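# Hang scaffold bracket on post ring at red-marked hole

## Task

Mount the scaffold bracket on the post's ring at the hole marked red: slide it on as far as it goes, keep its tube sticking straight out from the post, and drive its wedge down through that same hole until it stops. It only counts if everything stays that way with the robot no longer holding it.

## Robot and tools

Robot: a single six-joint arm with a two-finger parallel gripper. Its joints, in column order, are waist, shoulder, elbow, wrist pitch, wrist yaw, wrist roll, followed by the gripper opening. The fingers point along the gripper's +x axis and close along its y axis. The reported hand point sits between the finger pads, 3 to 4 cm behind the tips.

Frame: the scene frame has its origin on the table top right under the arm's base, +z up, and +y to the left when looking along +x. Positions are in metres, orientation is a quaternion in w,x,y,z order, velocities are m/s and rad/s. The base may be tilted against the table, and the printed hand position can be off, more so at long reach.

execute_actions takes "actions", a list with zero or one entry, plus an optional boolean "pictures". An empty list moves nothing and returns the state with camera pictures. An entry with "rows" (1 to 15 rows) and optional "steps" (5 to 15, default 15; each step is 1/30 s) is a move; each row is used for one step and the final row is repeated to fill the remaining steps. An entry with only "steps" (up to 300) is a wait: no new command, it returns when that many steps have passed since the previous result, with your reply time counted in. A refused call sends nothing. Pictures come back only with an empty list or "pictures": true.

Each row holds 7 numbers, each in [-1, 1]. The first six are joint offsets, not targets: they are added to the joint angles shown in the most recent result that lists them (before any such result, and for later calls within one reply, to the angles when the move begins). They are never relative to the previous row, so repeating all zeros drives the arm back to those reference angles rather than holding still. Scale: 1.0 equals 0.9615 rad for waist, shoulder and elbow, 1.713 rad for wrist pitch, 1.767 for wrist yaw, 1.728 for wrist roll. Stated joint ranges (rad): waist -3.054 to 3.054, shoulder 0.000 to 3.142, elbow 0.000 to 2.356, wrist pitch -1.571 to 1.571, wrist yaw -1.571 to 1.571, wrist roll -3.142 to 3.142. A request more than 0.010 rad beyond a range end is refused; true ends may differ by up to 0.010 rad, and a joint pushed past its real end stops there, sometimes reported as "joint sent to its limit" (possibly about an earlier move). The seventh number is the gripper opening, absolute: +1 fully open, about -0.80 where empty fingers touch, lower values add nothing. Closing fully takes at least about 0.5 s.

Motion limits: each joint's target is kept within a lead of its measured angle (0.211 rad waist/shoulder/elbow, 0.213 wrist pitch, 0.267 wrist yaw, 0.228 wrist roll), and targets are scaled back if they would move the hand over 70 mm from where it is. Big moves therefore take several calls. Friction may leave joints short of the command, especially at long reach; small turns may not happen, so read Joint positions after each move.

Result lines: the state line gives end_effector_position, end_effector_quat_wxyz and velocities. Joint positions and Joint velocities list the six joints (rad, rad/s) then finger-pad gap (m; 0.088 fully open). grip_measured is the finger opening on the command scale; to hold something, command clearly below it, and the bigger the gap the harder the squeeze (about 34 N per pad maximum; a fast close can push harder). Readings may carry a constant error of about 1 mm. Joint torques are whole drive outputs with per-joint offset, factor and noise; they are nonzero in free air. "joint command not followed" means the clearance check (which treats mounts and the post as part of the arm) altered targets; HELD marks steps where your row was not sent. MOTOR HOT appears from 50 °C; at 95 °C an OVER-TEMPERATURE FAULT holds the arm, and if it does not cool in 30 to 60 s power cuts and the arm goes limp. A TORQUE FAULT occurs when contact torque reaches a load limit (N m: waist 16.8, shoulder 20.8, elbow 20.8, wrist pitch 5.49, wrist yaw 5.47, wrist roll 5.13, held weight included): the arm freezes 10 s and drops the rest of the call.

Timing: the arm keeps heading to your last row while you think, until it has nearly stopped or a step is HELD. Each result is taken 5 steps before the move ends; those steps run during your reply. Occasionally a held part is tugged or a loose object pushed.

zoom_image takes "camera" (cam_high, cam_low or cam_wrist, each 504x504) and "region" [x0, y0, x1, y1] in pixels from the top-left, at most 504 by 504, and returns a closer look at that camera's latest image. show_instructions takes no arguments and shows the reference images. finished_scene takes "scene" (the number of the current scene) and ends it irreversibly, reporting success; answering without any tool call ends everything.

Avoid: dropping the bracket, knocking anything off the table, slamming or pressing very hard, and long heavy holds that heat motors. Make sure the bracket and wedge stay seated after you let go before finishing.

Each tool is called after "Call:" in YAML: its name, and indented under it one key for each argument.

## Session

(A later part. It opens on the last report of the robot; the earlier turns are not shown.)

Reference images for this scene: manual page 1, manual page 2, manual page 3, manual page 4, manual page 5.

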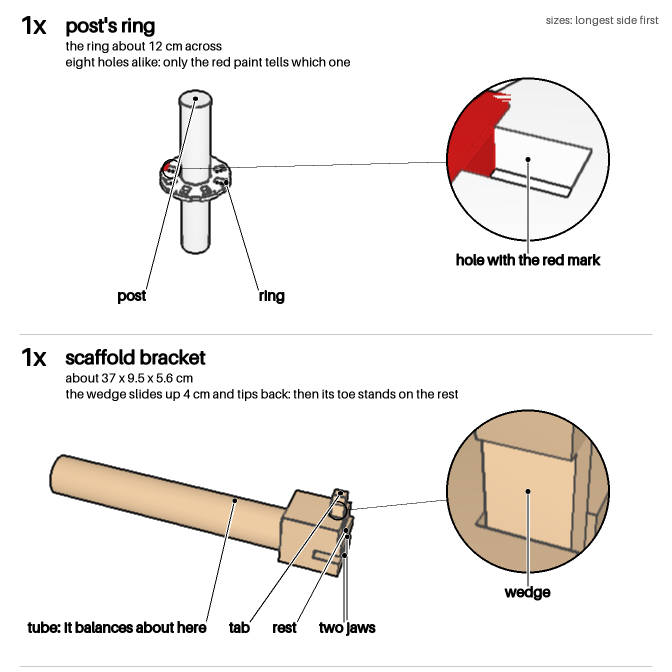

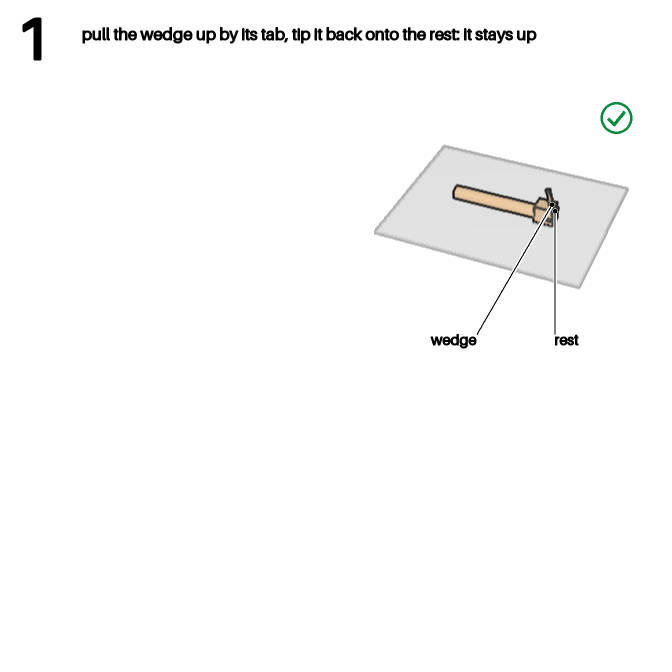

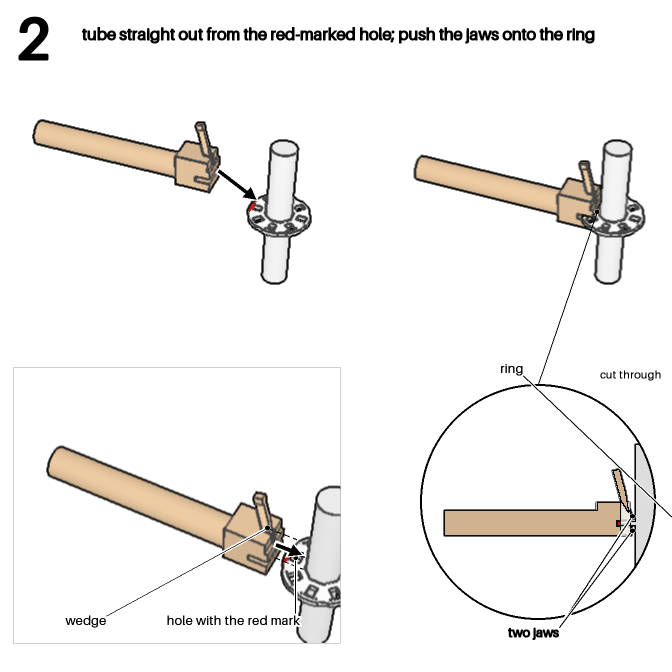

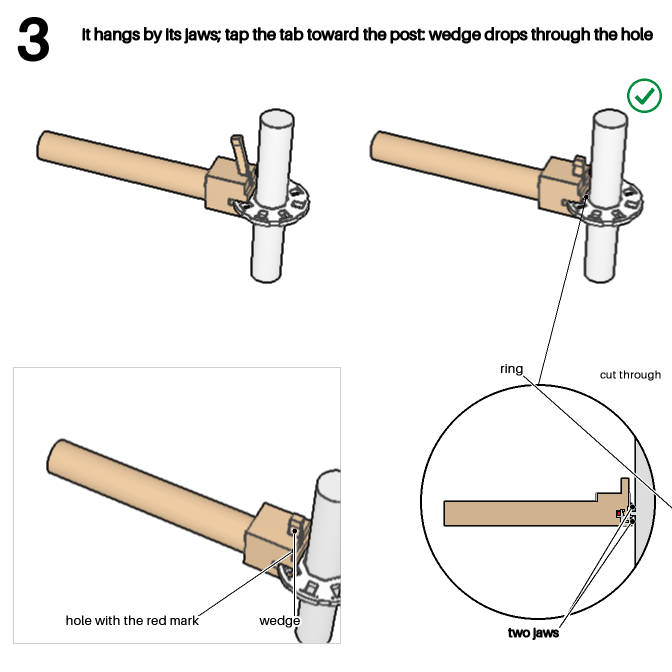

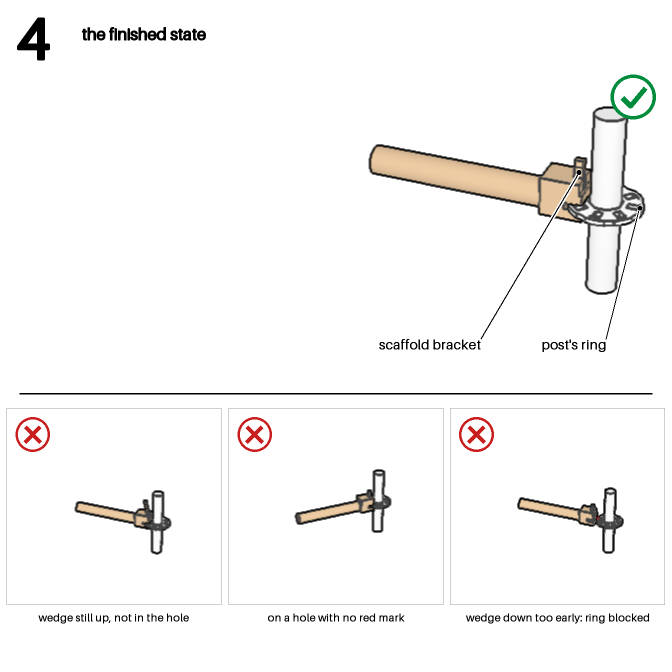

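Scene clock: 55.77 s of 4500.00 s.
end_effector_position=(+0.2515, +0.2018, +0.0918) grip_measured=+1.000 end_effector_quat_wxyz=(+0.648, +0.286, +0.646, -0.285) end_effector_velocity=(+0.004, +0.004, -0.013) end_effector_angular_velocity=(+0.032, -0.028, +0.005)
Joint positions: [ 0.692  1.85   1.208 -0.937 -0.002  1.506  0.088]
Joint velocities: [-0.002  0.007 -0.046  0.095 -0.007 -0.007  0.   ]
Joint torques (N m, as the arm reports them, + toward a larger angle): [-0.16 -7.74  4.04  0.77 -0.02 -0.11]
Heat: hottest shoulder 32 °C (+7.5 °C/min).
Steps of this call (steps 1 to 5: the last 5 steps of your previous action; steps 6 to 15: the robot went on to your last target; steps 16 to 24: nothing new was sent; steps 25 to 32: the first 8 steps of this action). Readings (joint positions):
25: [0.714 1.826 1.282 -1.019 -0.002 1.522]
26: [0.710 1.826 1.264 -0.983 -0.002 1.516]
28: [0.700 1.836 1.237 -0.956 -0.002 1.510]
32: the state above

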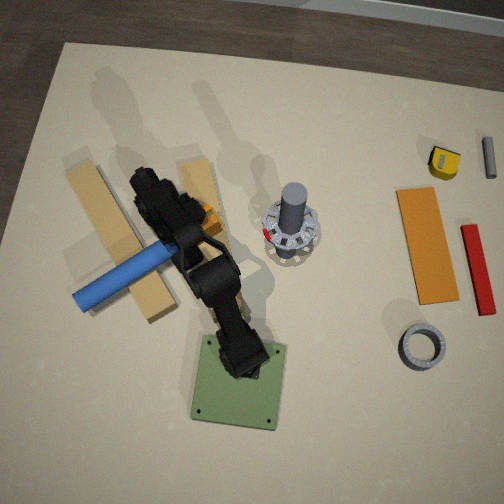

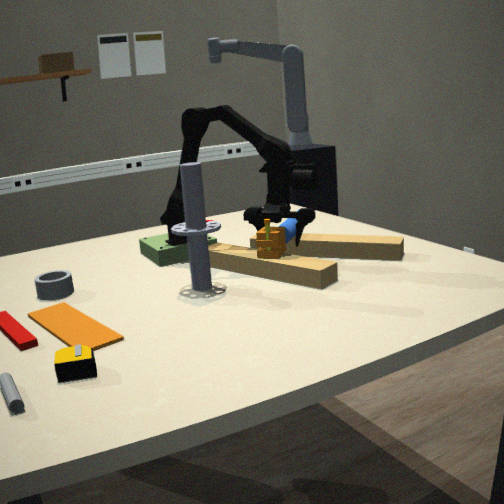

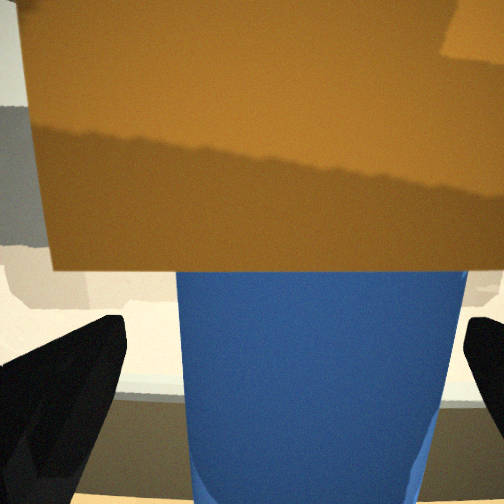

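Call:
execute_actions:
  actions:
    - {"rows": [[0,0,-0.006,0.004,0,0,-0.85]], "steps": 15}
  pictures: false

Call:
execute_actions:
  actions:
    - {"steps": 8}
  pictures: false

Scene clock: 56.93 s of 4500.00 s.
end_effector_position=(+0.2518, +0.2020, +0.0914) grip_measured=+0.196 end_effector_quat_wxyz=(+0.649, +0.287, +0.645, -0.284) end_effector_velocity=(-0.001, +0.003, +0.000) end_effector_angular_velocity=(+0.022, +0.008, -0.010)
Joint positions: [ 0.692  1.85   1.206 -0.933 -0.002  1.505  0.049]
Joint velocities: [-0.002 -0.002 -0.002  0.007 -0.022  0.007 -0.   ]
Joint torques (N m, as the arm reports them, + toward a larger angle): [-0.09 -8.06  3.82  0.7  -0.01  0.03]
Heat: hottest shoulder 32 °C (+7.4 °C/min).
Steps of this call (steps 1 to 5: the last 5 steps of your previous action; steps 6 to 15: the robot went on to your last target; steps 16 to 25: nothing new was sent; steps 26 to 35: the first 10 steps of this action). Readings (joint positions):
26: [0.692 1.851 1.207 -0.929 -0.002 1.505]
27: [0.692 1.850 1.207 -0.929 -0.002 1.505]
29: [0.692 1.850 1.207 -0.929 -0.002 1.505]
33: [0.692 1.851 1.206 -0.933 -0.002 1.505]
35: the state above

Scene clock: 57.20 s of 4500.00 s.
end_effector_position=(+0.2518, +0.2020, +0.0914) grip_measured=+0.196 end_effector_quat_wxyz=(+0.649, +0.287, +0.645, -0.284) end_effector_velocity=(-0.002, -0.001, +0.000) end_effector_angular_velocity=(+0.001, +0.010, +0.005)
Joint positions: [ 0.692  1.85   1.206 -0.933 -0.002  1.505  0.049]
Joint velocities: [-0.002 -0.002 -0.002 -0.007 -0.007 -0.007 -0.   ]
Joint torques (N m, as the arm reports them, + toward a larger angle): [-0.06 -8.1   3.8   0.69 -0.01  0.04]
Heat: hottest shoulder 32 °C (+7.3 °C/min).
Kept back: nothing.
Steps of this call (steps 1 to 5: the last 5 steps of your previous action; steps 6 to 8: the robot went on to your last target). Readings (joint positions):
1: [0.692 1.850 1.206 -0.933 -0.002 1.505]
2: [0.692 1.850 1.206 -0.933 -0.002 1.505]
4: [0.692 1.850 1.206 -0.933 -0.002 1.505]
8: the state above

Call:
execute_actions:
  actions:
    - {"rows": [[0,0,0.02,-0.01,0,0,-0.85],[0,0,0.03,-0.015,0,0,-0.85],[-0.015,0.002,0.035,-0.015,0,-0.008,-0.85],[-0.03,0.004,0.035,-0.015,0,-0.017,-0.85],[-0.045,0.006,0.037,-0.015,0,-0.025,-0.85],[-0.06,0.008,0.04,-0.015,0,-0.033,-0.85],[-0.072,0.01,0.04,-0.015,0,-0.04,-0.85],[-0.08,0.011,0.04,-0.015,0,-0.045,-0.85],[-0.08,0.011,0.03,-0.01,0,-0.045,-0.85],[-0.08,0.011,0.012,-0.002,0,-0.045,-0.85]], "steps": 15}
  pictures: false

Call:
execute_actions:
  actions:
    - {"rows": [[0,0,-0.006,0.003,0,0,-0.85],[0,0,-0.006,0.003,0,0,0],[0,0,-0.006,0.003,0,0,1]], "steps": 15}
  pictures: true

Scene clock: 57.97 s of 4500.00 s.
end_effector_position=(+0.2655, +0.1856, +0.0927) grip_measured=+0.196 end_effector_quat_wxyz=(+0.647, +0.283, +0.647, -0.287) end_effector_velocity=(+0.049, -0.068, -0.008) end_effector_angular_velocity=(+0.007, -0.016, -0.117)
Joint positions: [ 0.627  1.861  1.225 -0.952  0.001  1.441  0.049]
Joint velocities: [-0.256  0.002 -0.032  0.051  0.007 -0.139 -0.   ]
Joint torques (N m, as the arm reports them, + toward a larger angle): [ 0.58 -8.13  4.02  0.69 -0.13 -0.07]
Heat: hottest shoulder 32 °C (+7.2 °C/min).
Steps of this call (steps 1 to 13: the robot went on to your last target; steps 14 to 23: the first 10 steps of this action). Readings (joint positions):
14: [0.692 1.851 1.207 -0.933 -0.002 1.505]
15: [0.692 1.851 1.209 -0.936 -0.002 1.505]
17: [0.689 1.854 1.216 -0.946 -0.001 1.497]
21: [0.650 1.859 1.224 -0.953 -0.000 1.454]
23: the state above

Scene clock: 58.47 s of 4500.00 s.
end_effector_position=(+0.2682, +0.1831, +0.0918) grip_measured=+0.226 end_effector_quat_wxyz=(+0.648, +0.286, +0.645, -0.287) end_effector_velocity=(+0.003, +0.003, +0.000) end_effector_angular_velocity=(+0.018, -0.014, -0.010)
Joint positions: [ 0.616  1.861  1.221 -0.943  0.001  1.433  0.05 ]
Joint velocities: [-0.002 -0.002 -0.002  0.022 -0.007  0.007  0.088]
Joint torques (N m, as the arm reports them, + toward a larger angle): [-0.08 -8.14  3.75  0.76 -0.01 -0.01]
Heat: hottest shoulder 32 °C (+7.2 °C/min).
Steps of this call (steps 1 to 5: the last 5 steps of your previous action; steps 6 to 15: the first 10 steps of this action, its rows measured from where the robot was after step 5). Readings (joint positions):
5: [0.616 1.861 1.222 -0.944 0.001 1.433]
6: [0.616 1.861 1.222 -0.944 0.001 1.433]
7: [0.616 1.861 1.221 -0.944 0.001 1.433]
9: [0.616 1.861 1.221 -0.943 0.001 1.433]
13: [0.616 1.861 1.221 -0.943 0.001 1.433]
15: the state above

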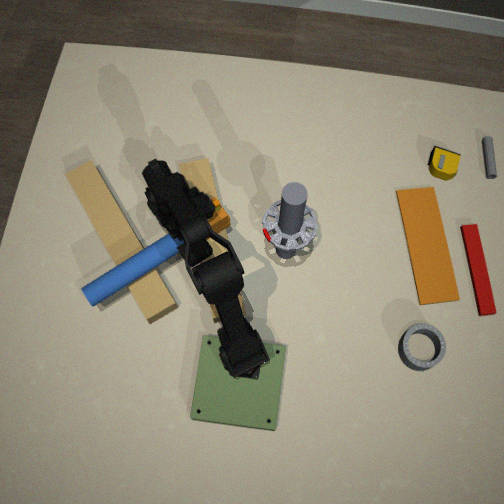

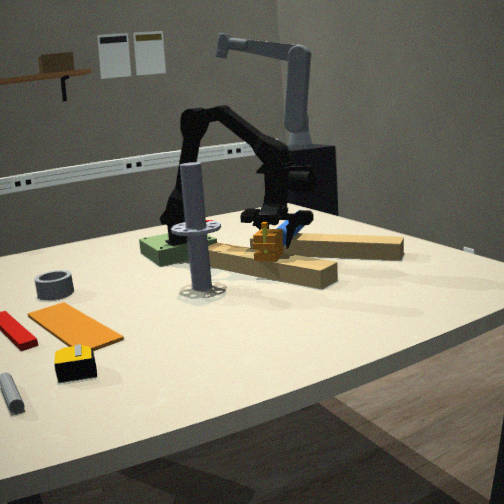

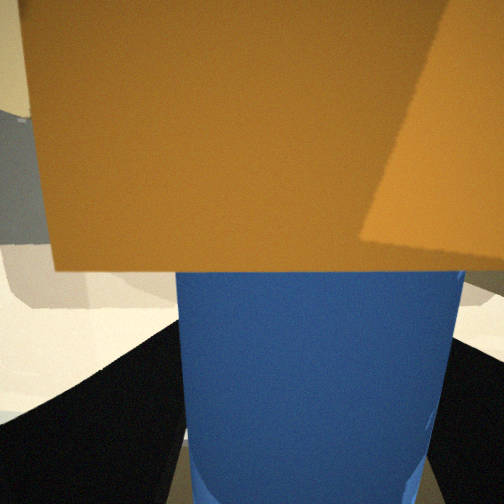

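Call:
execute_actions:
  actions:
    - {"rows": [[0,0,0.1,-0.05,0,0,1],[0,0,0.2,-0.1,0,0,1],[0,0,0.3,-0.16,0,0,1],[0,0,0.43,-0.227,0,0,1],[0,0,0.43,-0.227,0,0,1],[0,0,0.43,-0.227,0,0,1],[0,0,0.43,-0.227,0,0,1],[0,0,0.43,-0.227,0,0,1],[-0.1,0,0.43,-0.227,0,-0.06,1],[-0.2,0,0.43,-0.227,0,-0.11,1],[-0.278,0,0.43,-0.227,0,-0.156,1]], "steps": 15}
  pictures: false

Call:
execute_actions:
  actions:
    - {"steps": 15}
  pictures: true

Scene clock: 59.77 s of 4500.00 s.
end_effector_position=(+0.2942, +0.1906, +0.1920) grip_measured=+1.000 end_effector_quat_wxyz=(+0.660, +0.286, +0.645, -0.259) end_effector_velocity=(+0.177, -0.284, +0.117) end_effector_angular_velocity=(+0.118, -0.054, +0.546)
Joint positions: [ 0.588  1.853  1.616 -1.304 -0.007  1.363  0.088]
Joint velocities: [-1.004 -0.1    0.33  -0.33  -0.125 -1.546  0.   ]
Joint torques (N m, as the arm reports them, + toward a larger angle): [-7.69 -6.93  3.75  0.21  0.43 -0.02]
Heat: hottest shoulder 33 °C (+8.0 °C/min).
Steps of this call (steps 1 to 5: the last 5 steps of your previous action; steps 6 to 15: the robot went on to your last target; steps 16 to 29: nothing new was sent; steps 30 to 39: the first 10 steps of this action). Readings (joint positions):
30: [0.616 1.862 1.233 -0.959 0.001 1.433]
31: [0.616 1.866 1.267 -1.007 0.001 1.433]
33: [0.616 1.874 1.370 -1.124 0.001 1.433]
37: [0.616 1.863 1.576 -1.272 0.001 1.433]
39: the state above

Scene clock: 60.27 s of 4500.00 s.
end_effector_position=(+0.3289, +0.1128, +0.1935) grip_measured=+1.000 end_effector_quat_wxyz=(+0.654, +0.292, +0.639, -0.281) end_effector_velocity=(-0.008, -0.003, -0.000) end_effector_angular_velocity=(-0.006, +0.037, +0.020)
Joint positions: [ 0.349  1.857  1.628 -1.329  0.003  1.166  0.088]
Joint velocities: [-0.002 -0.002 -0.002 -0.037 -0.007 -0.022  0.   ]
Joint torques (N m, as the arm reports them, + toward a larger angle): [-0.09 -8.07  5.27  0.29 -0.12 -0.08]
Heat: hottest shoulder 33 °C (+8.1 °C/min).
Kept back: nothing.
Steps of this call (steps 1 to 5: the last 5 steps of your previous action; steps 6 to 15: the robot went on to your last target). Readings (joint positions):
1: [0.546 1.852 1.624 -1.311 -0.008 1.310]
2: [0.494 1.852 1.627 -1.314 -0.007 1.265]
4: [0.395 1.855 1.628 -1.322 0.003 1.214]
8: [0.335 1.857 1.628 -1.328 0.005 1.177]
15: the state above

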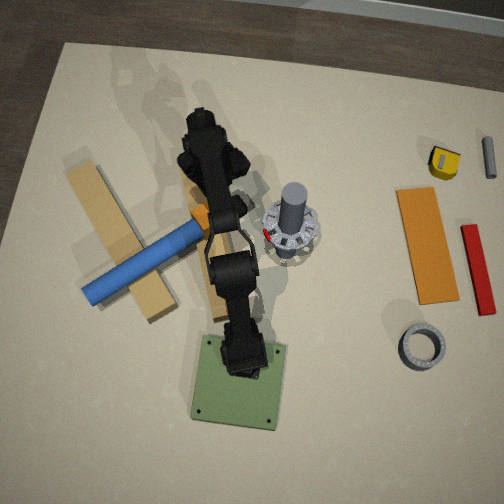

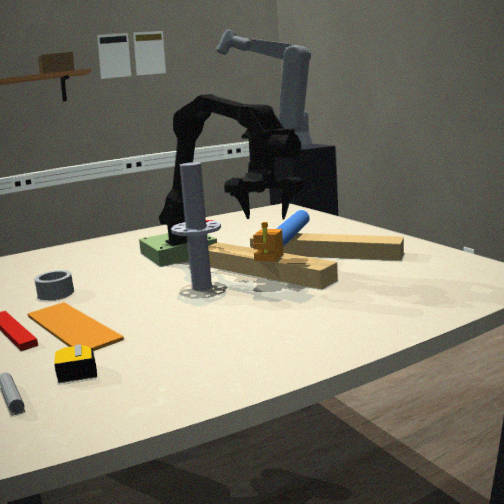

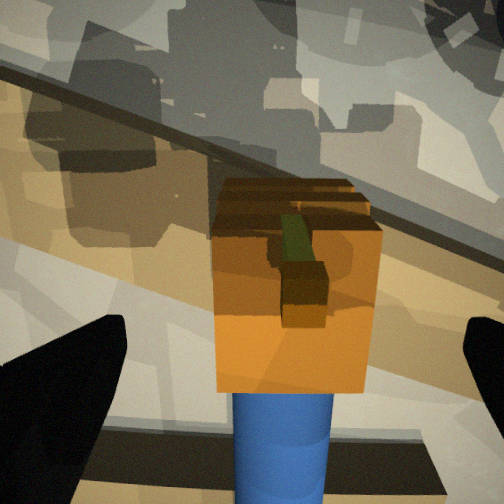

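Call:
execute_actions:
  actions:
    - {"rows": [[-0.018,0,-0.096,0.054,0,-0.01,0.0]], "steps": 15}
  pictures: true

Scene clock: 60.83 s of 4500.00 s.
end_effector_position=(+0.3310, +0.1079, +0.1728) grip_measured=-0.012 end_effector_quat_wxyz=(+0.655, +0.293, +0.638, -0.280) end_effector_velocity=(+0.007, +0.003, +0.000) end_effector_angular_velocity=(+0.018, -0.033, +0.005)
Joint positions: [ 0.334  1.856  1.544 -1.241  0.003  1.151  0.038]
Joint velocities: [-0.002 -0.002 -0.002  0.037 -0.007 -0.007  0.024]
Joint torques (N m, as the arm reports them, + toward a larger angle): [-0.2  -8.44  3.99  0.74 -0.02 -0.06]
Heat: hottest shoulder 33 °C (+8.0 °C/min).
Steps of this call (steps 1 to 7: the robot went on to your last target; steps 8 to 17: the first 10 steps of this action). Readings (joint positions):
8: [0.348 1.856 1.616 -1.312 0.003 1.162]
9: [0.346 1.853 1.598 -1.286 0.003 1.159]
11: [0.339 1.853 1.570 -1.262 0.003 1.154]
15: [0.334 1.856 1.544 -1.246 0.003 1.152]
17: the state above

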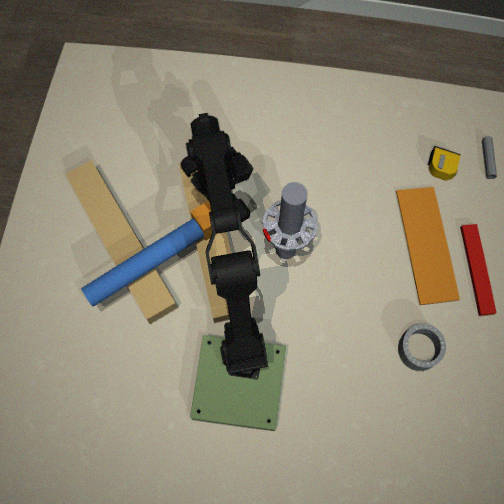

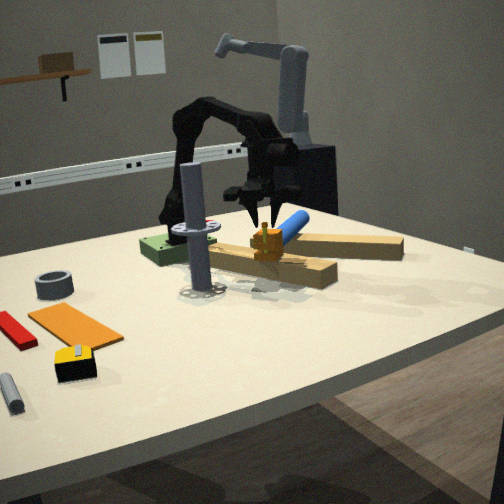

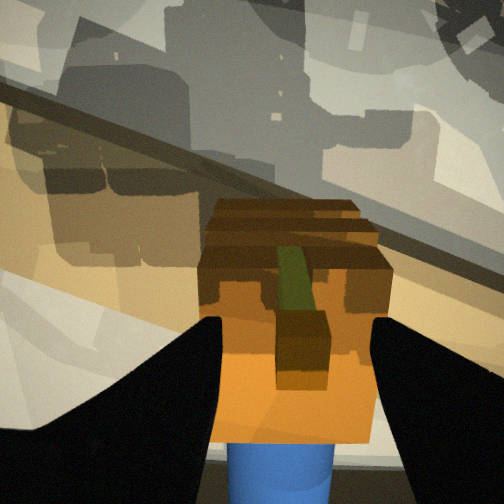

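Call:
execute_actions:
  actions:
    - {"rows": [[0,0,-0.012,0.007,0,0,-0.85]], "steps": 15}
  pictures: false

Call:
execute_actions:
  actions:
    - {"rows": [[0,0,0.0,0,0,0,-0.85],[0,0,0.0,0,0,0,-0.85],[0,0,0.05,-0.027,0,0,-0.85],[0,0,0.1,-0.054,0,0,-0.85],[0,0,0.15,-0.08,0,0,-0.85],[0,0,0.175,-0.092,0,0,-0.85]], "steps": 15}
  pictures: false

Call:
execute_actions:
  actions:
    - {"rows": [[0,0,0,0,0,0,-0.85],[0,0,0,0,0,0,-0.85],[0,0,0,0,0,0,-0.85],[0,0,0,0,0,0,-0.85],[0,0,0,0,0,0,-0.85],[0.012,-0.006,-0.01,0.005,0.012,0.007,-0.85],[0.024,-0.012,-0.022,0.01,0.024,0.014,-0.85],[0.036,-0.018,-0.034,0.016,0.036,0.021,-0.85],[0.05,-0.024,-0.046,0.022,0.048,0.028,-0.85]], "steps": 15}
  pictures: true

Scene clock: 61.77 s of 4500.00 s.
end_effector_position=(+0.3318, +0.1079, +0.1719) grip_measured=-0.545 end_effector_quat_wxyz=(+0.656, +0.294, +0.636, -0.279) end_effector_velocity=(+0.003, +0.003, +0.000) end_effector_angular_velocity=(+0.014, -0.019, +0.010)
Joint positions: [ 0.334  1.856  1.541 -1.234  0.004  1.151  0.012]
Joint velocities: [ 0.002 -0.002 -0.002  0.022 -0.007 -0.007 -0.   ]
Joint torques (N m, as the arm reports them, + toward a larger angle): [-0.03 -8.61  3.96  0.84 -0.06  0.02]
Heat: hottest shoulder 33 °C (+8.0 °C/min).
Steps of this call (steps 1 to 5: the last 5 steps of your previous action; steps 6 to 15: the robot went on to your last target; steps 16 to 18: nothing new was sent; steps 19 to 28: the first 10 steps of this action). Readings (joint positions):
19: [0.334 1.856 1.543 -1.238 0.003 1.151]
20: [0.334 1.856 1.542 -1.236 0.003 1.151]
22: [0.334 1.856 1.542 -1.234 0.003 1.151]
26: [0.334 1.856 1.541 -1.234 0.004 1.151]
28: the state above

Scene clock: 62.27 s of 4500.00 s.
end_effector_position=(+0.3313, +0.1077, +0.2093) grip_measured=-0.545 end_effector_quat_wxyz=(+0.657, +0.293, +0.637, -0.278) end_effector_velocity=(+0.011, +0.004, +0.057) end_effector_angular_velocity=(+0.036, -0.088, +0.005)
Joint positions: [ 0.334  1.855  1.687 -1.381  0.004  1.147  0.012]
Joint velocities: [-0.002 -0.017  0.203 -0.125 -0.007 -0.007  0.   ]
Joint torques (N m, as the arm reports them, + toward a larger angle): [-0.05 -8.41  5.04  0.84 -0.02  0.1 ]
Heat: hottest shoulder 33 °C (+7.1 °C/min).
Steps of this call (steps 1 to 5: the last 5 steps of your previous action; steps 6 to 15: the first 10 steps of this action, its rows measured from where the robot was after step 5). Readings (joint positions):
5: [0.334 1.856 1.541 -1.234 0.004 1.151]
6: [0.334 1.856 1.541 -1.234 0.004 1.151]
7: [0.334 1.856 1.541 -1.234 0.004 1.151]
9: [0.334 1.858 1.562 -1.255 0.004 1.151]
13: [0.334 1.860 1.665 -1.365 0.004 1.148]
15: the state above

Scene clock: 62.77 s of 4500.00 s.
end_effector_position=(+0.3305, +0.1113, +0.2084) grip_measured=-0.545 end_effector_quat_wxyz=(+0.670, +0.284, +0.622, -0.288) end_effector_velocity=(-0.020, +0.034, -0.025) end_effector_angular_velocity=(-0.345, -0.163, +0.003)
Joint positions: [ 0.364  1.847  1.673 -1.365  0.052  1.18   0.012]
Joint velocities: [ 0.276 -0.066 -0.198  0.154  0.388  0.256 -0.   ]
Joint torques (N m, as the arm reports them, + toward a larger angle): [-0.53 -9.88  4.01  0.8   0.36 -0.09]
Heat: hottest shoulder 33 °C (+7.0 °C/min).
Steps of this call (steps 1 to 5: the last 5 steps of your previous action; steps 6 to 15: the first 10 steps of this action, its rows measured from where the robot was after step 5). Readings (joint positions):
5: [0.334 1.855 1.696 -1.387 0.004 1.147]
6: [0.334 1.855 1.696 -1.387 0.004 1.147]
7: [0.334 1.855 1.696 -1.387 0.004 1.147]
9: [0.334 1.855 1.696 -1.387 0.004 1.147]
13: [0.345 1.853 1.689 -1.380 0.022 1.161]
15: the state above

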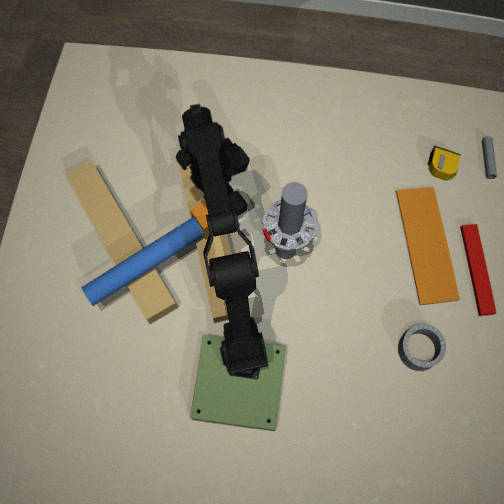

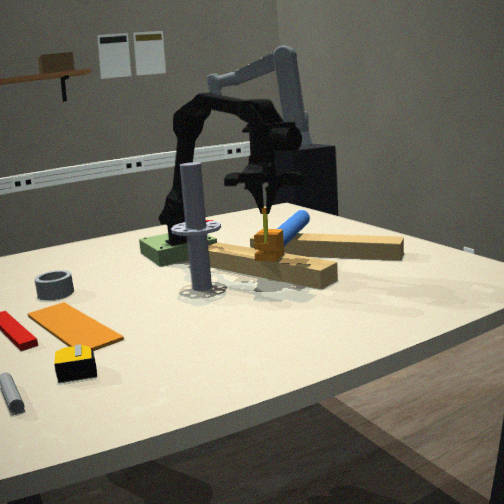

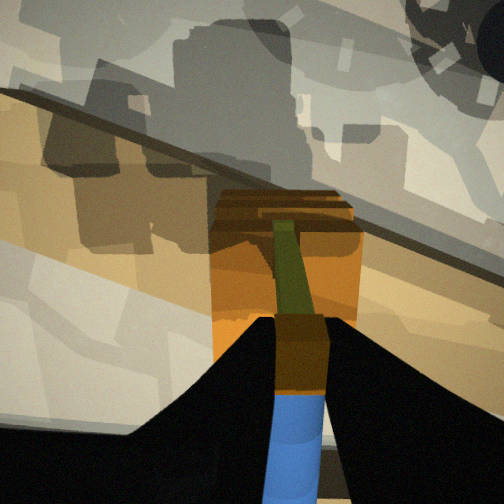

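Call:
execute_actions:
  actions:
    - {"steps": 12}
  pictures: true

Scene clock: 63.17 s of 4500.00 s.
end_effector_position=(+0.3298, +0.1124, +0.2078) grip_measured=-0.545 end_effector_quat_wxyz=(+0.678, +0.279, +0.614, -0.292) end_effector_velocity=(-0.000, +0.000, -0.001) end_effector_angular_velocity=(+0.008, -0.000, -0.009)
Joint positions: [ 0.379  1.84   1.661 -1.353  0.077  1.192  0.012]
Joint velocities: [-0.002 -0.002 -0.007  0.007 -0.007  0.007 -0.   ]
Joint torques (N m, as the arm reports them, + toward a larger angle): [ 0.26 -9.56  3.84  0.9   0.55  0.09]
Heat: hottest shoulder 33 °C (+7.1 °C/min).
Kept back: nothing.
Steps of this call (steps 1 to 5: the last 5 steps of your previous action; steps 6 to 12: the robot went on to your last target). Readings (joint positions):
1: [0.372 1.845 1.669 -1.361 0.064 1.185]
2: [0.376 1.844 1.666 -1.358 0.069 1.187]
4: [0.377 1.842 1.663 -1.356 0.072 1.189]
8: [0.378 1.841 1.661 -1.354 0.076 1.191]
12: the state above

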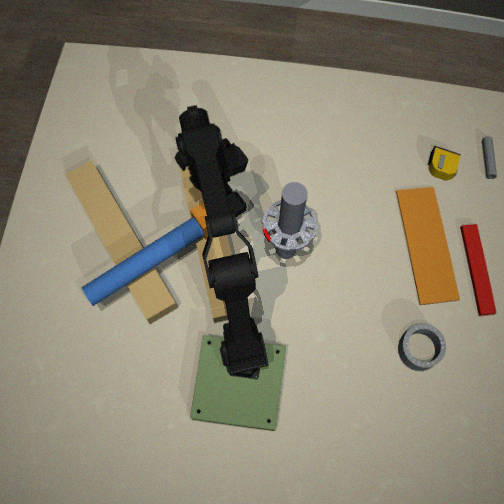

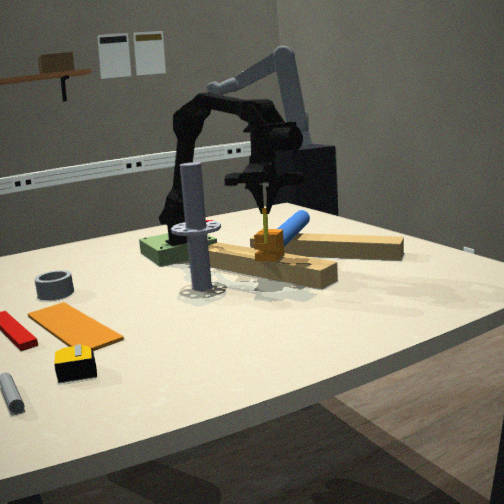

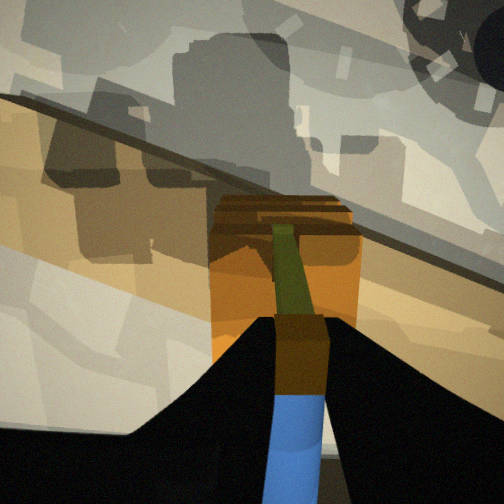

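Call:
execute_actions:
  actions:
    - {"rows": [[0.015,-0.006,-0.006,0.005,0.012,0.008,-0.85],[0.03,-0.012,-0.012,0.01,0.024,0.017,-0.85],[0.045,-0.018,-0.018,0.015,0.036,0.025,-0.85],[0.055,-0.022,-0.024,0.02,0.045,0.031,-0.85]], "steps": 15}
  pictures: false

Call:
execute_actions:
  actions:
    - {"rows": [[0,0,0,0,0,0,-0.85],[0,0,0,0,0,0,-0.85],[0,0,0,0,0,0,-0.85],[0,0,0,0,0,0,-0.5],[0,0,0,0,0,0,-0.2]], "steps": 15}
  pictures: true

Call:
zoom_image:
  camera: "cam_low"
  region: [200, 170, 340, 290]

Scene clock: 63.90 s of 4500.00 s.
end_effector_position=(+0.3298, +0.1187, +0.2083) grip_measured=-0.545 end_effector_quat_wxyz=(+0.700, +0.267, +0.590, -0.302) end_effector_velocity=(+0.000, +0.002, -0.000) end_effector_angular_velocity=(+0.003, -0.021, -0.015)
Joint positions: [ 0.426  1.831  1.645 -1.328  0.148  1.235  0.012]
Joint velocities: [ 0.007 -0.012 -0.017  0.022  0.007  0.022 -0.   ]
Joint torques (N m, as the arm reports them, + toward a larger angle): [ 0.54 -9.77  4.13  1.11  0.38  0.24]
Heat: hottest shoulder 33 °C (+7.0 °C/min).
Steps of this call (steps 1 to 12: the robot went on to your last target; steps 13 to 22: the first 10 steps of this action). Readings (joint positions):
13: [0.380 1.840 1.660 -1.353 0.080 1.194]
14: [0.384 1.839 1.660 -1.352 0.087 1.199]
16: [0.400 1.836 1.653 -1.344 0.116 1.217]
20: [0.424 1.831 1.646 -1.329 0.145 1.233]
22: the state above

Scene clock: 64.40 s of 4500.00 s.
end_effector_position=(+0.3299, +0.1186, +0.2083) grip_measured=-0.254 end_effector_quat_wxyz=(+0.700, +0.267, +0.589, -0.303) end_effector_velocity=(-0.003, +0.001, -0.000) end_effector_angular_velocity=(+0.001, +0.012, +0.025)
Joint positions: [ 0.426  1.83   1.644 -1.327  0.151  1.236  0.027]
Joint velocities: [ 0.002 -0.002 -0.002 -0.007 -0.007 -0.022  0.026]
Joint torques (N m, as the arm reports them, + toward a larger angle): [-0.07 -8.45  4.64  0.61  0.08  0.03]
Heat: hottest shoulder 33 °C (+7.1 °C/min).
Steps of this call (steps 1 to 5: the last 5 steps of your previous action; steps 6 to 15: the first 10 steps of this action, its rows measured from where the robot was after step 5). Readings (joint positions):
5: [0.426 1.830 1.644 -1.327 0.150 1.237]
6: [0.426 1.830 1.644 -1.327 0.150 1.237]
7: [0.426 1.830 1.644 -1.327 0.150 1.237]
9: [0.426 1.830 1.644 -1.327 0.150 1.236]
13: [0.426 1.830 1.644 -1.327 0.151 1.236]
15: the state above

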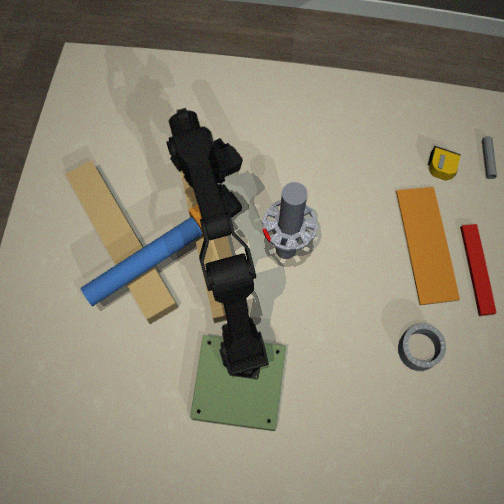

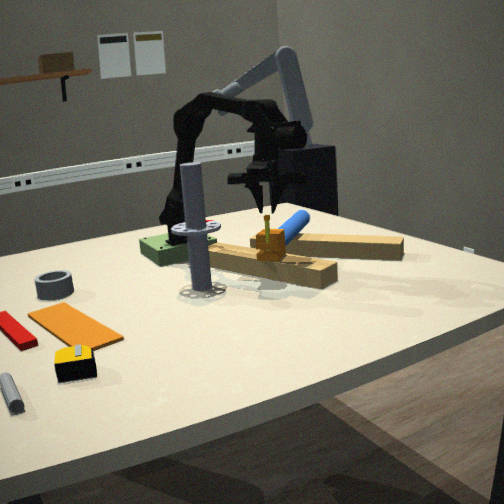

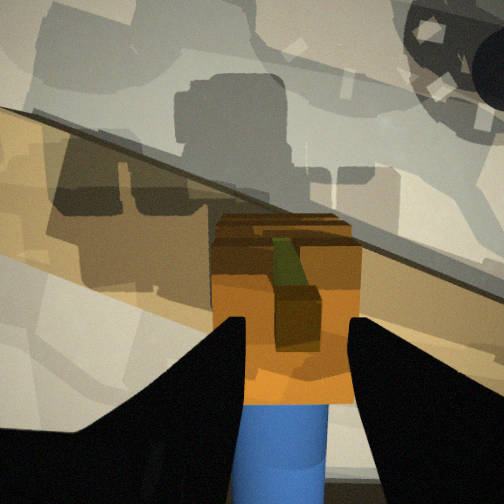

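Region (200, 170, 340, 290) of cam_low's 504x504 image, scaled by 3.600, with more detail than that image has; it fills the top 432 rows of this view, and the rest is white.

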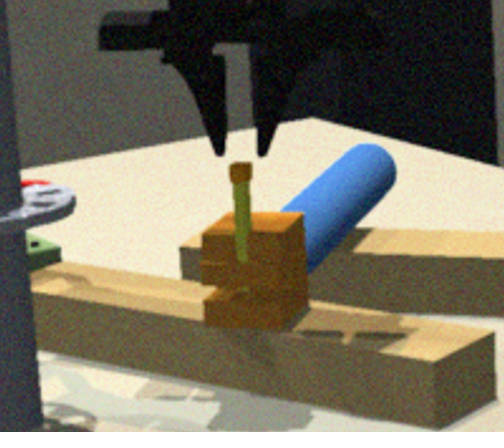

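Call:
execute_actions:
  actions:
    - {"rows": [[-0.096,0.027,-0.04,0.015,-0.085,-0.049,0.1]], "steps": 15}
  pictures: false

Call:
execute_actions:
  actions:
    - {"steps": 8}
  pictures: true

Scene clock: 65.33 s of 4500.00 s.
end_effector_position=(+0.3323, +0.1068, +0.1919) grip_measured=+0.093 end_effector_quat_wxyz=(+0.658, +0.297, +0.633, -0.281) end_effector_velocity=(-0.002, +0.008, +0.002) end_effector_angular_velocity=(+0.051, +0.004, +0.041)
Joint positions: [ 0.332  1.85   1.612 -1.305  0.008  1.156  0.044]
Joint velocities: [ 0.002 -0.007 -0.002  0.007 -0.051 -0.037  0.003]
Joint torques (N m, as the arm reports them, + toward a larger angle): [ 0.28 -7.94  4.03  0.79 -0.15 -0.09]
Heat: hottest shoulder 33 °C (+6.1 °C/min).
Steps of this call (steps 1 to 5: the last 5 steps of your previous action; steps 6 to 15: the robot went on to your last target; steps 16 to 18: nothing new was sent; steps 19 to 28: the first 10 steps of this action). Readings (joint positions):
19: [0.419 1.831 1.640 -1.323 0.118 1.218]
20: [0.402 1.831 1.635 -1.317 0.076 1.197]
22: [0.363 1.837 1.625 -1.310 0.041 1.175]
26: [0.332 1.849 1.613 -1.306 0.014 1.159]
28: the state above

Scene clock: 65.60 s of 4500.00 s.
end_effector_position=(+0.3324, +0.1075, +0.1918) grip_measured=+0.099 end_effector_quat_wxyz=(+0.657, +0.297, +0.634, -0.279) end_effector_velocity=(-0.000, +0.000, -0.001) end_effector_angular_velocity=(+0.007, -0.000, +0.005)
Joint positions: [ 0.332  1.85   1.612 -1.304  0.004  1.154  0.044]
Joint velocities: [-0.002 -0.002 -0.007  0.007 -0.007 -0.007  0.   ]
Joint torques (N m, as the arm reports them, + toward a larger angle): [ 0.13 -7.92  4.    0.78 -0.17 -0.1 ]
Heat: hottest shoulder 33 °C (+6.0 °C/min).
Kept back: nothing.
Steps of this call (steps 1 to 5: the last 5 steps of your previous action; steps 6 to 8: the robot went on to your last target). Readings (joint positions):
1: [0.332 1.850 1.612 -1.305 0.006 1.155]
2: [0.332 1.850 1.612 -1.305 0.006 1.155]
4: [0.332 1.850 1.612 -1.304 0.005 1.154]
8: the state above

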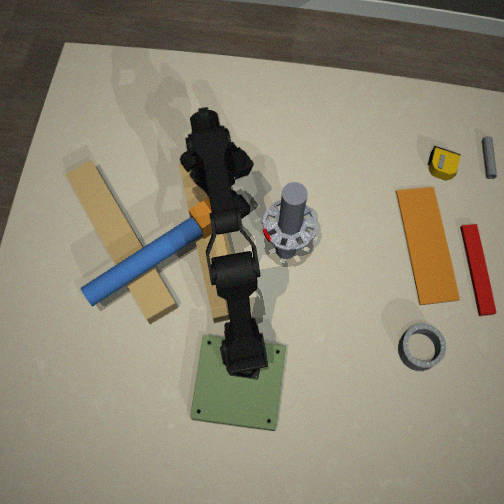

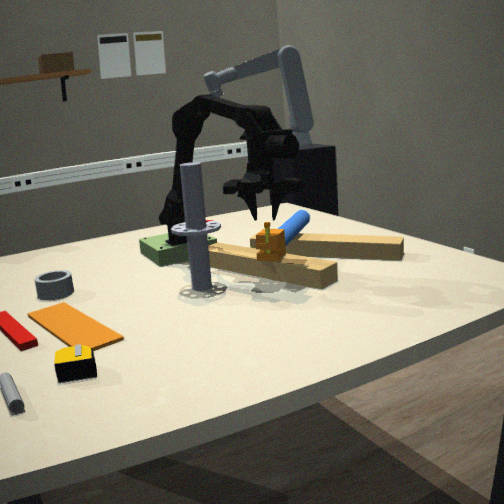

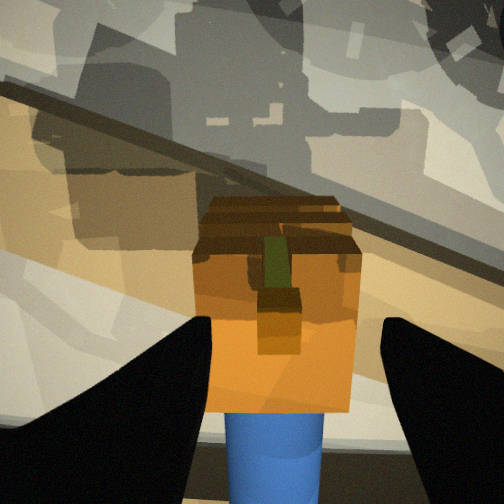

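Call:
execute_actions:
  actions:
    - {"rows": [[0.014,0.02,-0.062,0.045,0,0.008,0.1]], "steps": 15}
  pictures: true

Scene clock: 66.30 s of 4500.00 s.
end_effector_position=(+0.3353, +0.1129, +0.1740) grip_measured=+0.100 end_effector_quat_wxyz=(+0.659, +0.298, +0.633, -0.277) end_effector_velocity=(+0.004, +0.002, +0.000) end_effector_angular_velocity=(+0.014, -0.018, -0.009)
Joint positions: [ 0.343  1.864  1.559 -1.232  0.004  1.165  0.044]
Joint velocities: [-0.002 -0.002 -0.002  0.022 -0.007  0.007  0.   ]
Joint torques (N m, as the arm reports them, + toward a larger angle): [ 0.12 -8.11  4.05  0.77 -0.01  0.06]
Heat: hottest shoulder 33 °C (+6.1 °C/min).
Steps of this call (steps 1 to 11: the robot went on to your last target; steps 12 to 21: the first 10 steps of this action). Readings (joint positions):
12: [0.333 1.850 1.604 -1.289 0.004 1.155]
13: [0.335 1.850 1.593 -1.267 0.004 1.157]
15: [0.339 1.855 1.577 -1.247 0.004 1.162]
19: [0.343 1.864 1.560 -1.235 0.004 1.165]
21: the state above

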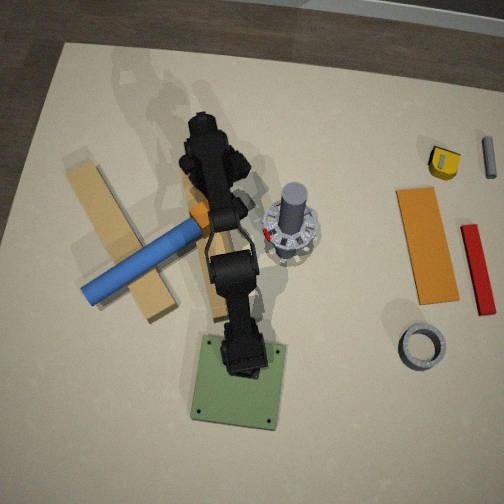

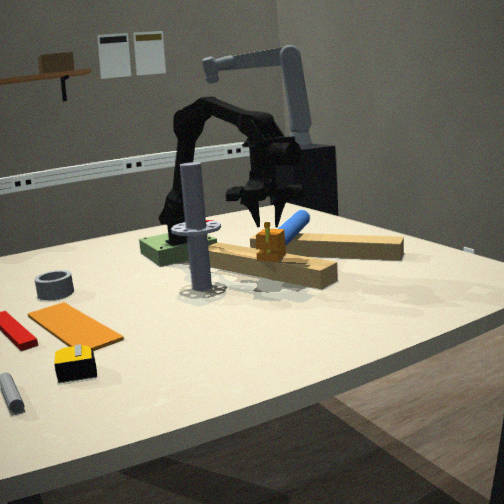

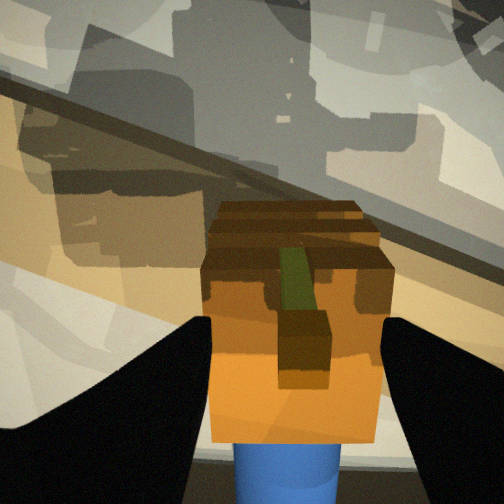

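Call:
execute_actions:
  actions:
    - {"rows": [[0,0,-0.02,0.011,0,0,0.1],[0,0,-0.02,0.011,0,0,0.1],[0,0,-0.02,0.011,0,0,0.1],[0,0,-0.02,0.011,0,0,-0.85]], "steps": 15}
  pictures: false

Call:
execute_actions:
  actions:
    - {"rows": [[0,0,0,0,0,0,-0.85]], "steps": 15}
  pictures: false

Call:
execute_actions:
  actions:
    - {"rows": [[0,0,0.05,-0.027,0,0,-0.85],[0,0,0.1,-0.054,0,0,-0.85],[0,0,0.15,-0.08,0,0,-0.85],[0,0,0.19,-0.1,0,0,-0.85]], "steps": 15}
  pictures: false

Call:
execute_actions:
  actions:
    - {"steps": 8}
  pictures: true

Scene clock: 66.93 s of 4500.00 s.
end_effector_position=(+0.3357, +0.1127, +0.1710) grip_measured=-0.544 end_effector_quat_wxyz=(+0.660, +0.297, +0.632, -0.276) end_effector_velocity=(-0.003, -0.001, -0.001) end_effector_angular_velocity=(+0.002, +0.014, +0.020)
Joint positions: [ 0.343  1.865  1.548 -1.218  0.006  1.162  0.012]
Joint velocities: [-0.002 -0.002 -0.007 -0.007 -0.007 -0.022 -0.001]
Joint torques (N m, as the arm reports them, + toward a larger angle): [-0.05 -8.63  4.    0.88 -0.09  0.08]
Heat: hottest shoulder 33 °C (+6.0 °C/min).
Steps of this call (steps 1 to 5: the last 5 steps of your previous action; steps 6 to 9: the robot went on to your last target; steps 10 to 19: the first 10 steps of this action). Readings (joint positions):
10: [0.343 1.865 1.557 -1.227 0.004 1.165]
11: [0.343 1.865 1.555 -1.223 0.004 1.165]
13: [0.343 1.865 1.552 -1.220 0.004 1.165]
17: [0.343 1.865 1.549 -1.217 0.004 1.165]
19: the state above

Scene clock: 67.43 s of 4500.00 s.
end_effector_position=(+0.3357, +0.1127, +0.1710) grip_measured=-0.543 end_effector_quat_wxyz=(+0.660, +0.297, +0.632, -0.276) end_effector_velocity=(-0.005, -0.002, -0.000) end_effector_angular_velocity=(-0.014, +0.018, +0.009)
Joint positions: [ 0.343  1.865  1.548 -1.218  0.006  1.161  0.012]
Joint velocities: [ 0.002 -0.002 -0.002 -0.022  0.007 -0.007 -0.   ]
Joint torques (N m, as the arm reports them, + toward a larger angle): [-0.03 -8.67  4.68  0.6  -0.03  0.02]
Heat: hottest shoulder 33 °C (+6.1 °C/min).
Steps of this call (steps 1 to 5: the last 5 steps of your previous action; steps 6 to 15: the first 10 steps of this action, its rows measured from where the robot was after step 5). Readings (joint positions):
5: [0.343 1.865 1.548 -1.218 0.006 1.162]
6: [0.343 1.865 1.548 -1.218 0.006 1.162]
7: [0.343 1.865 1.548 -1.218 0.006 1.162]
9: [0.343 1.865 1.548 -1.218 0.006 1.162]
13: [0.343 1.865 1.548 -1.218 0.006 1.161]
15: the state above

Scene clock: 67.93 s of 4500.00 s.
end_effector_position=(+0.3362, +0.1126, +0.2135) grip_measured=-0.544 end_effector_quat_wxyz=(+0.663, +0.297, +0.631, -0.273) end_effector_velocity=(+0.008, +0.001, -0.000) end_effector_angular_velocity=(-0.001, -0.013, -0.039)
Joint positions: [ 0.343  1.863  1.714 -1.379  0.007  1.156  0.012]
Joint velocities: [-0.002  0.022  0.027  0.007  0.007  0.037 -0.   ]
Joint torques (N m, as the arm reports them, + toward a larger angle): [-0.03 -8.66  5.77  0.3  -0.07  0.1 ]
Heat: hottest shoulder 33 °C (+6.0 °C/min).
Steps of this call (steps 1 to 5: the last 5 steps of your previous action; steps 6 to 15: the first 10 steps of this action, its rows measured from where the robot was after step 5). Readings (joint positions):
5: [0.343 1.865 1.548 -1.218 0.006 1.161]
6: [0.343 1.865 1.554 -1.224 0.006 1.161]
7: [0.343 1.867 1.570 -1.243 0.007 1.161]
9: [0.343 1.872 1.628 -1.308 0.007 1.161]
13: [0.343 1.863 1.706 -1.378 0.007 1.156]
15: the state above

Scene clock: 68.20 s of 4500.00 s.
end_effector_position=(+0.3355, +0.1120, +0.2134) grip_measured=-0.544 end_effector_quat_wxyz=(+0.661, +0.297, +0.631, -0.276) end_effector_velocity=(-0.005, -0.001, -0.002) end_effector_angular_velocity=(-0.003, +0.028, +0.020)
Joint positions: [ 0.343  1.865  1.716 -1.385  0.008  1.16   0.012]
Joint velocities: [-0.002  0.002 -0.002 -0.022 -0.007 -0.022 -0.   ]
Joint torques (N m, as the arm reports them, + toward a larger angle): [ 0.06 -8.81  5.96  0.2  -0.08  0.01]
Heat: hottest shoulder 33 °C (+6.1 °C/min).
Kept back: nothing.
Steps of this call (steps 1 to 5: the last 5 steps of your previous action; steps 6 to 8: the robot went on to your last target). Readings (joint positions):
1: [0.343 1.864 1.715 -1.379 0.008 1.157]
2: [0.343 1.865 1.715 -1.380 0.008 1.158]
4: [0.343 1.865 1.716 -1.383 0.008 1.160]
8: the state above

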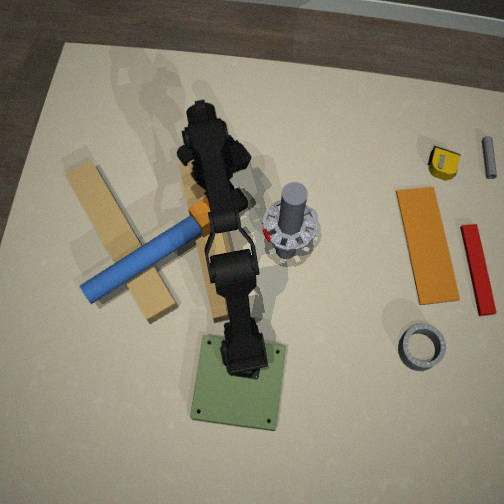

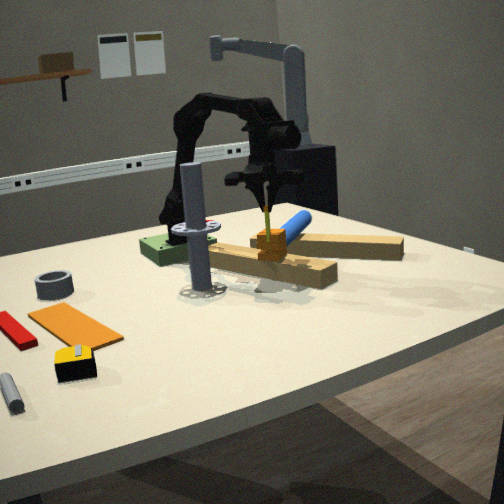

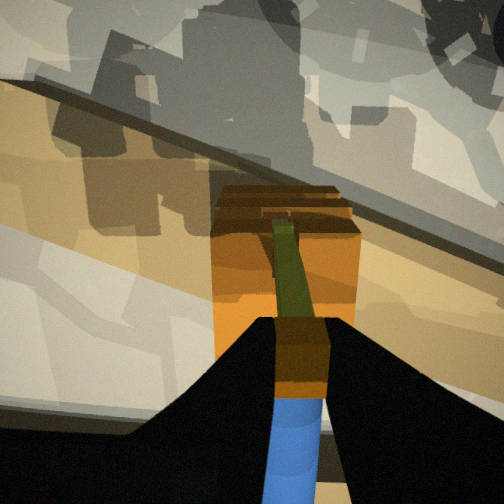

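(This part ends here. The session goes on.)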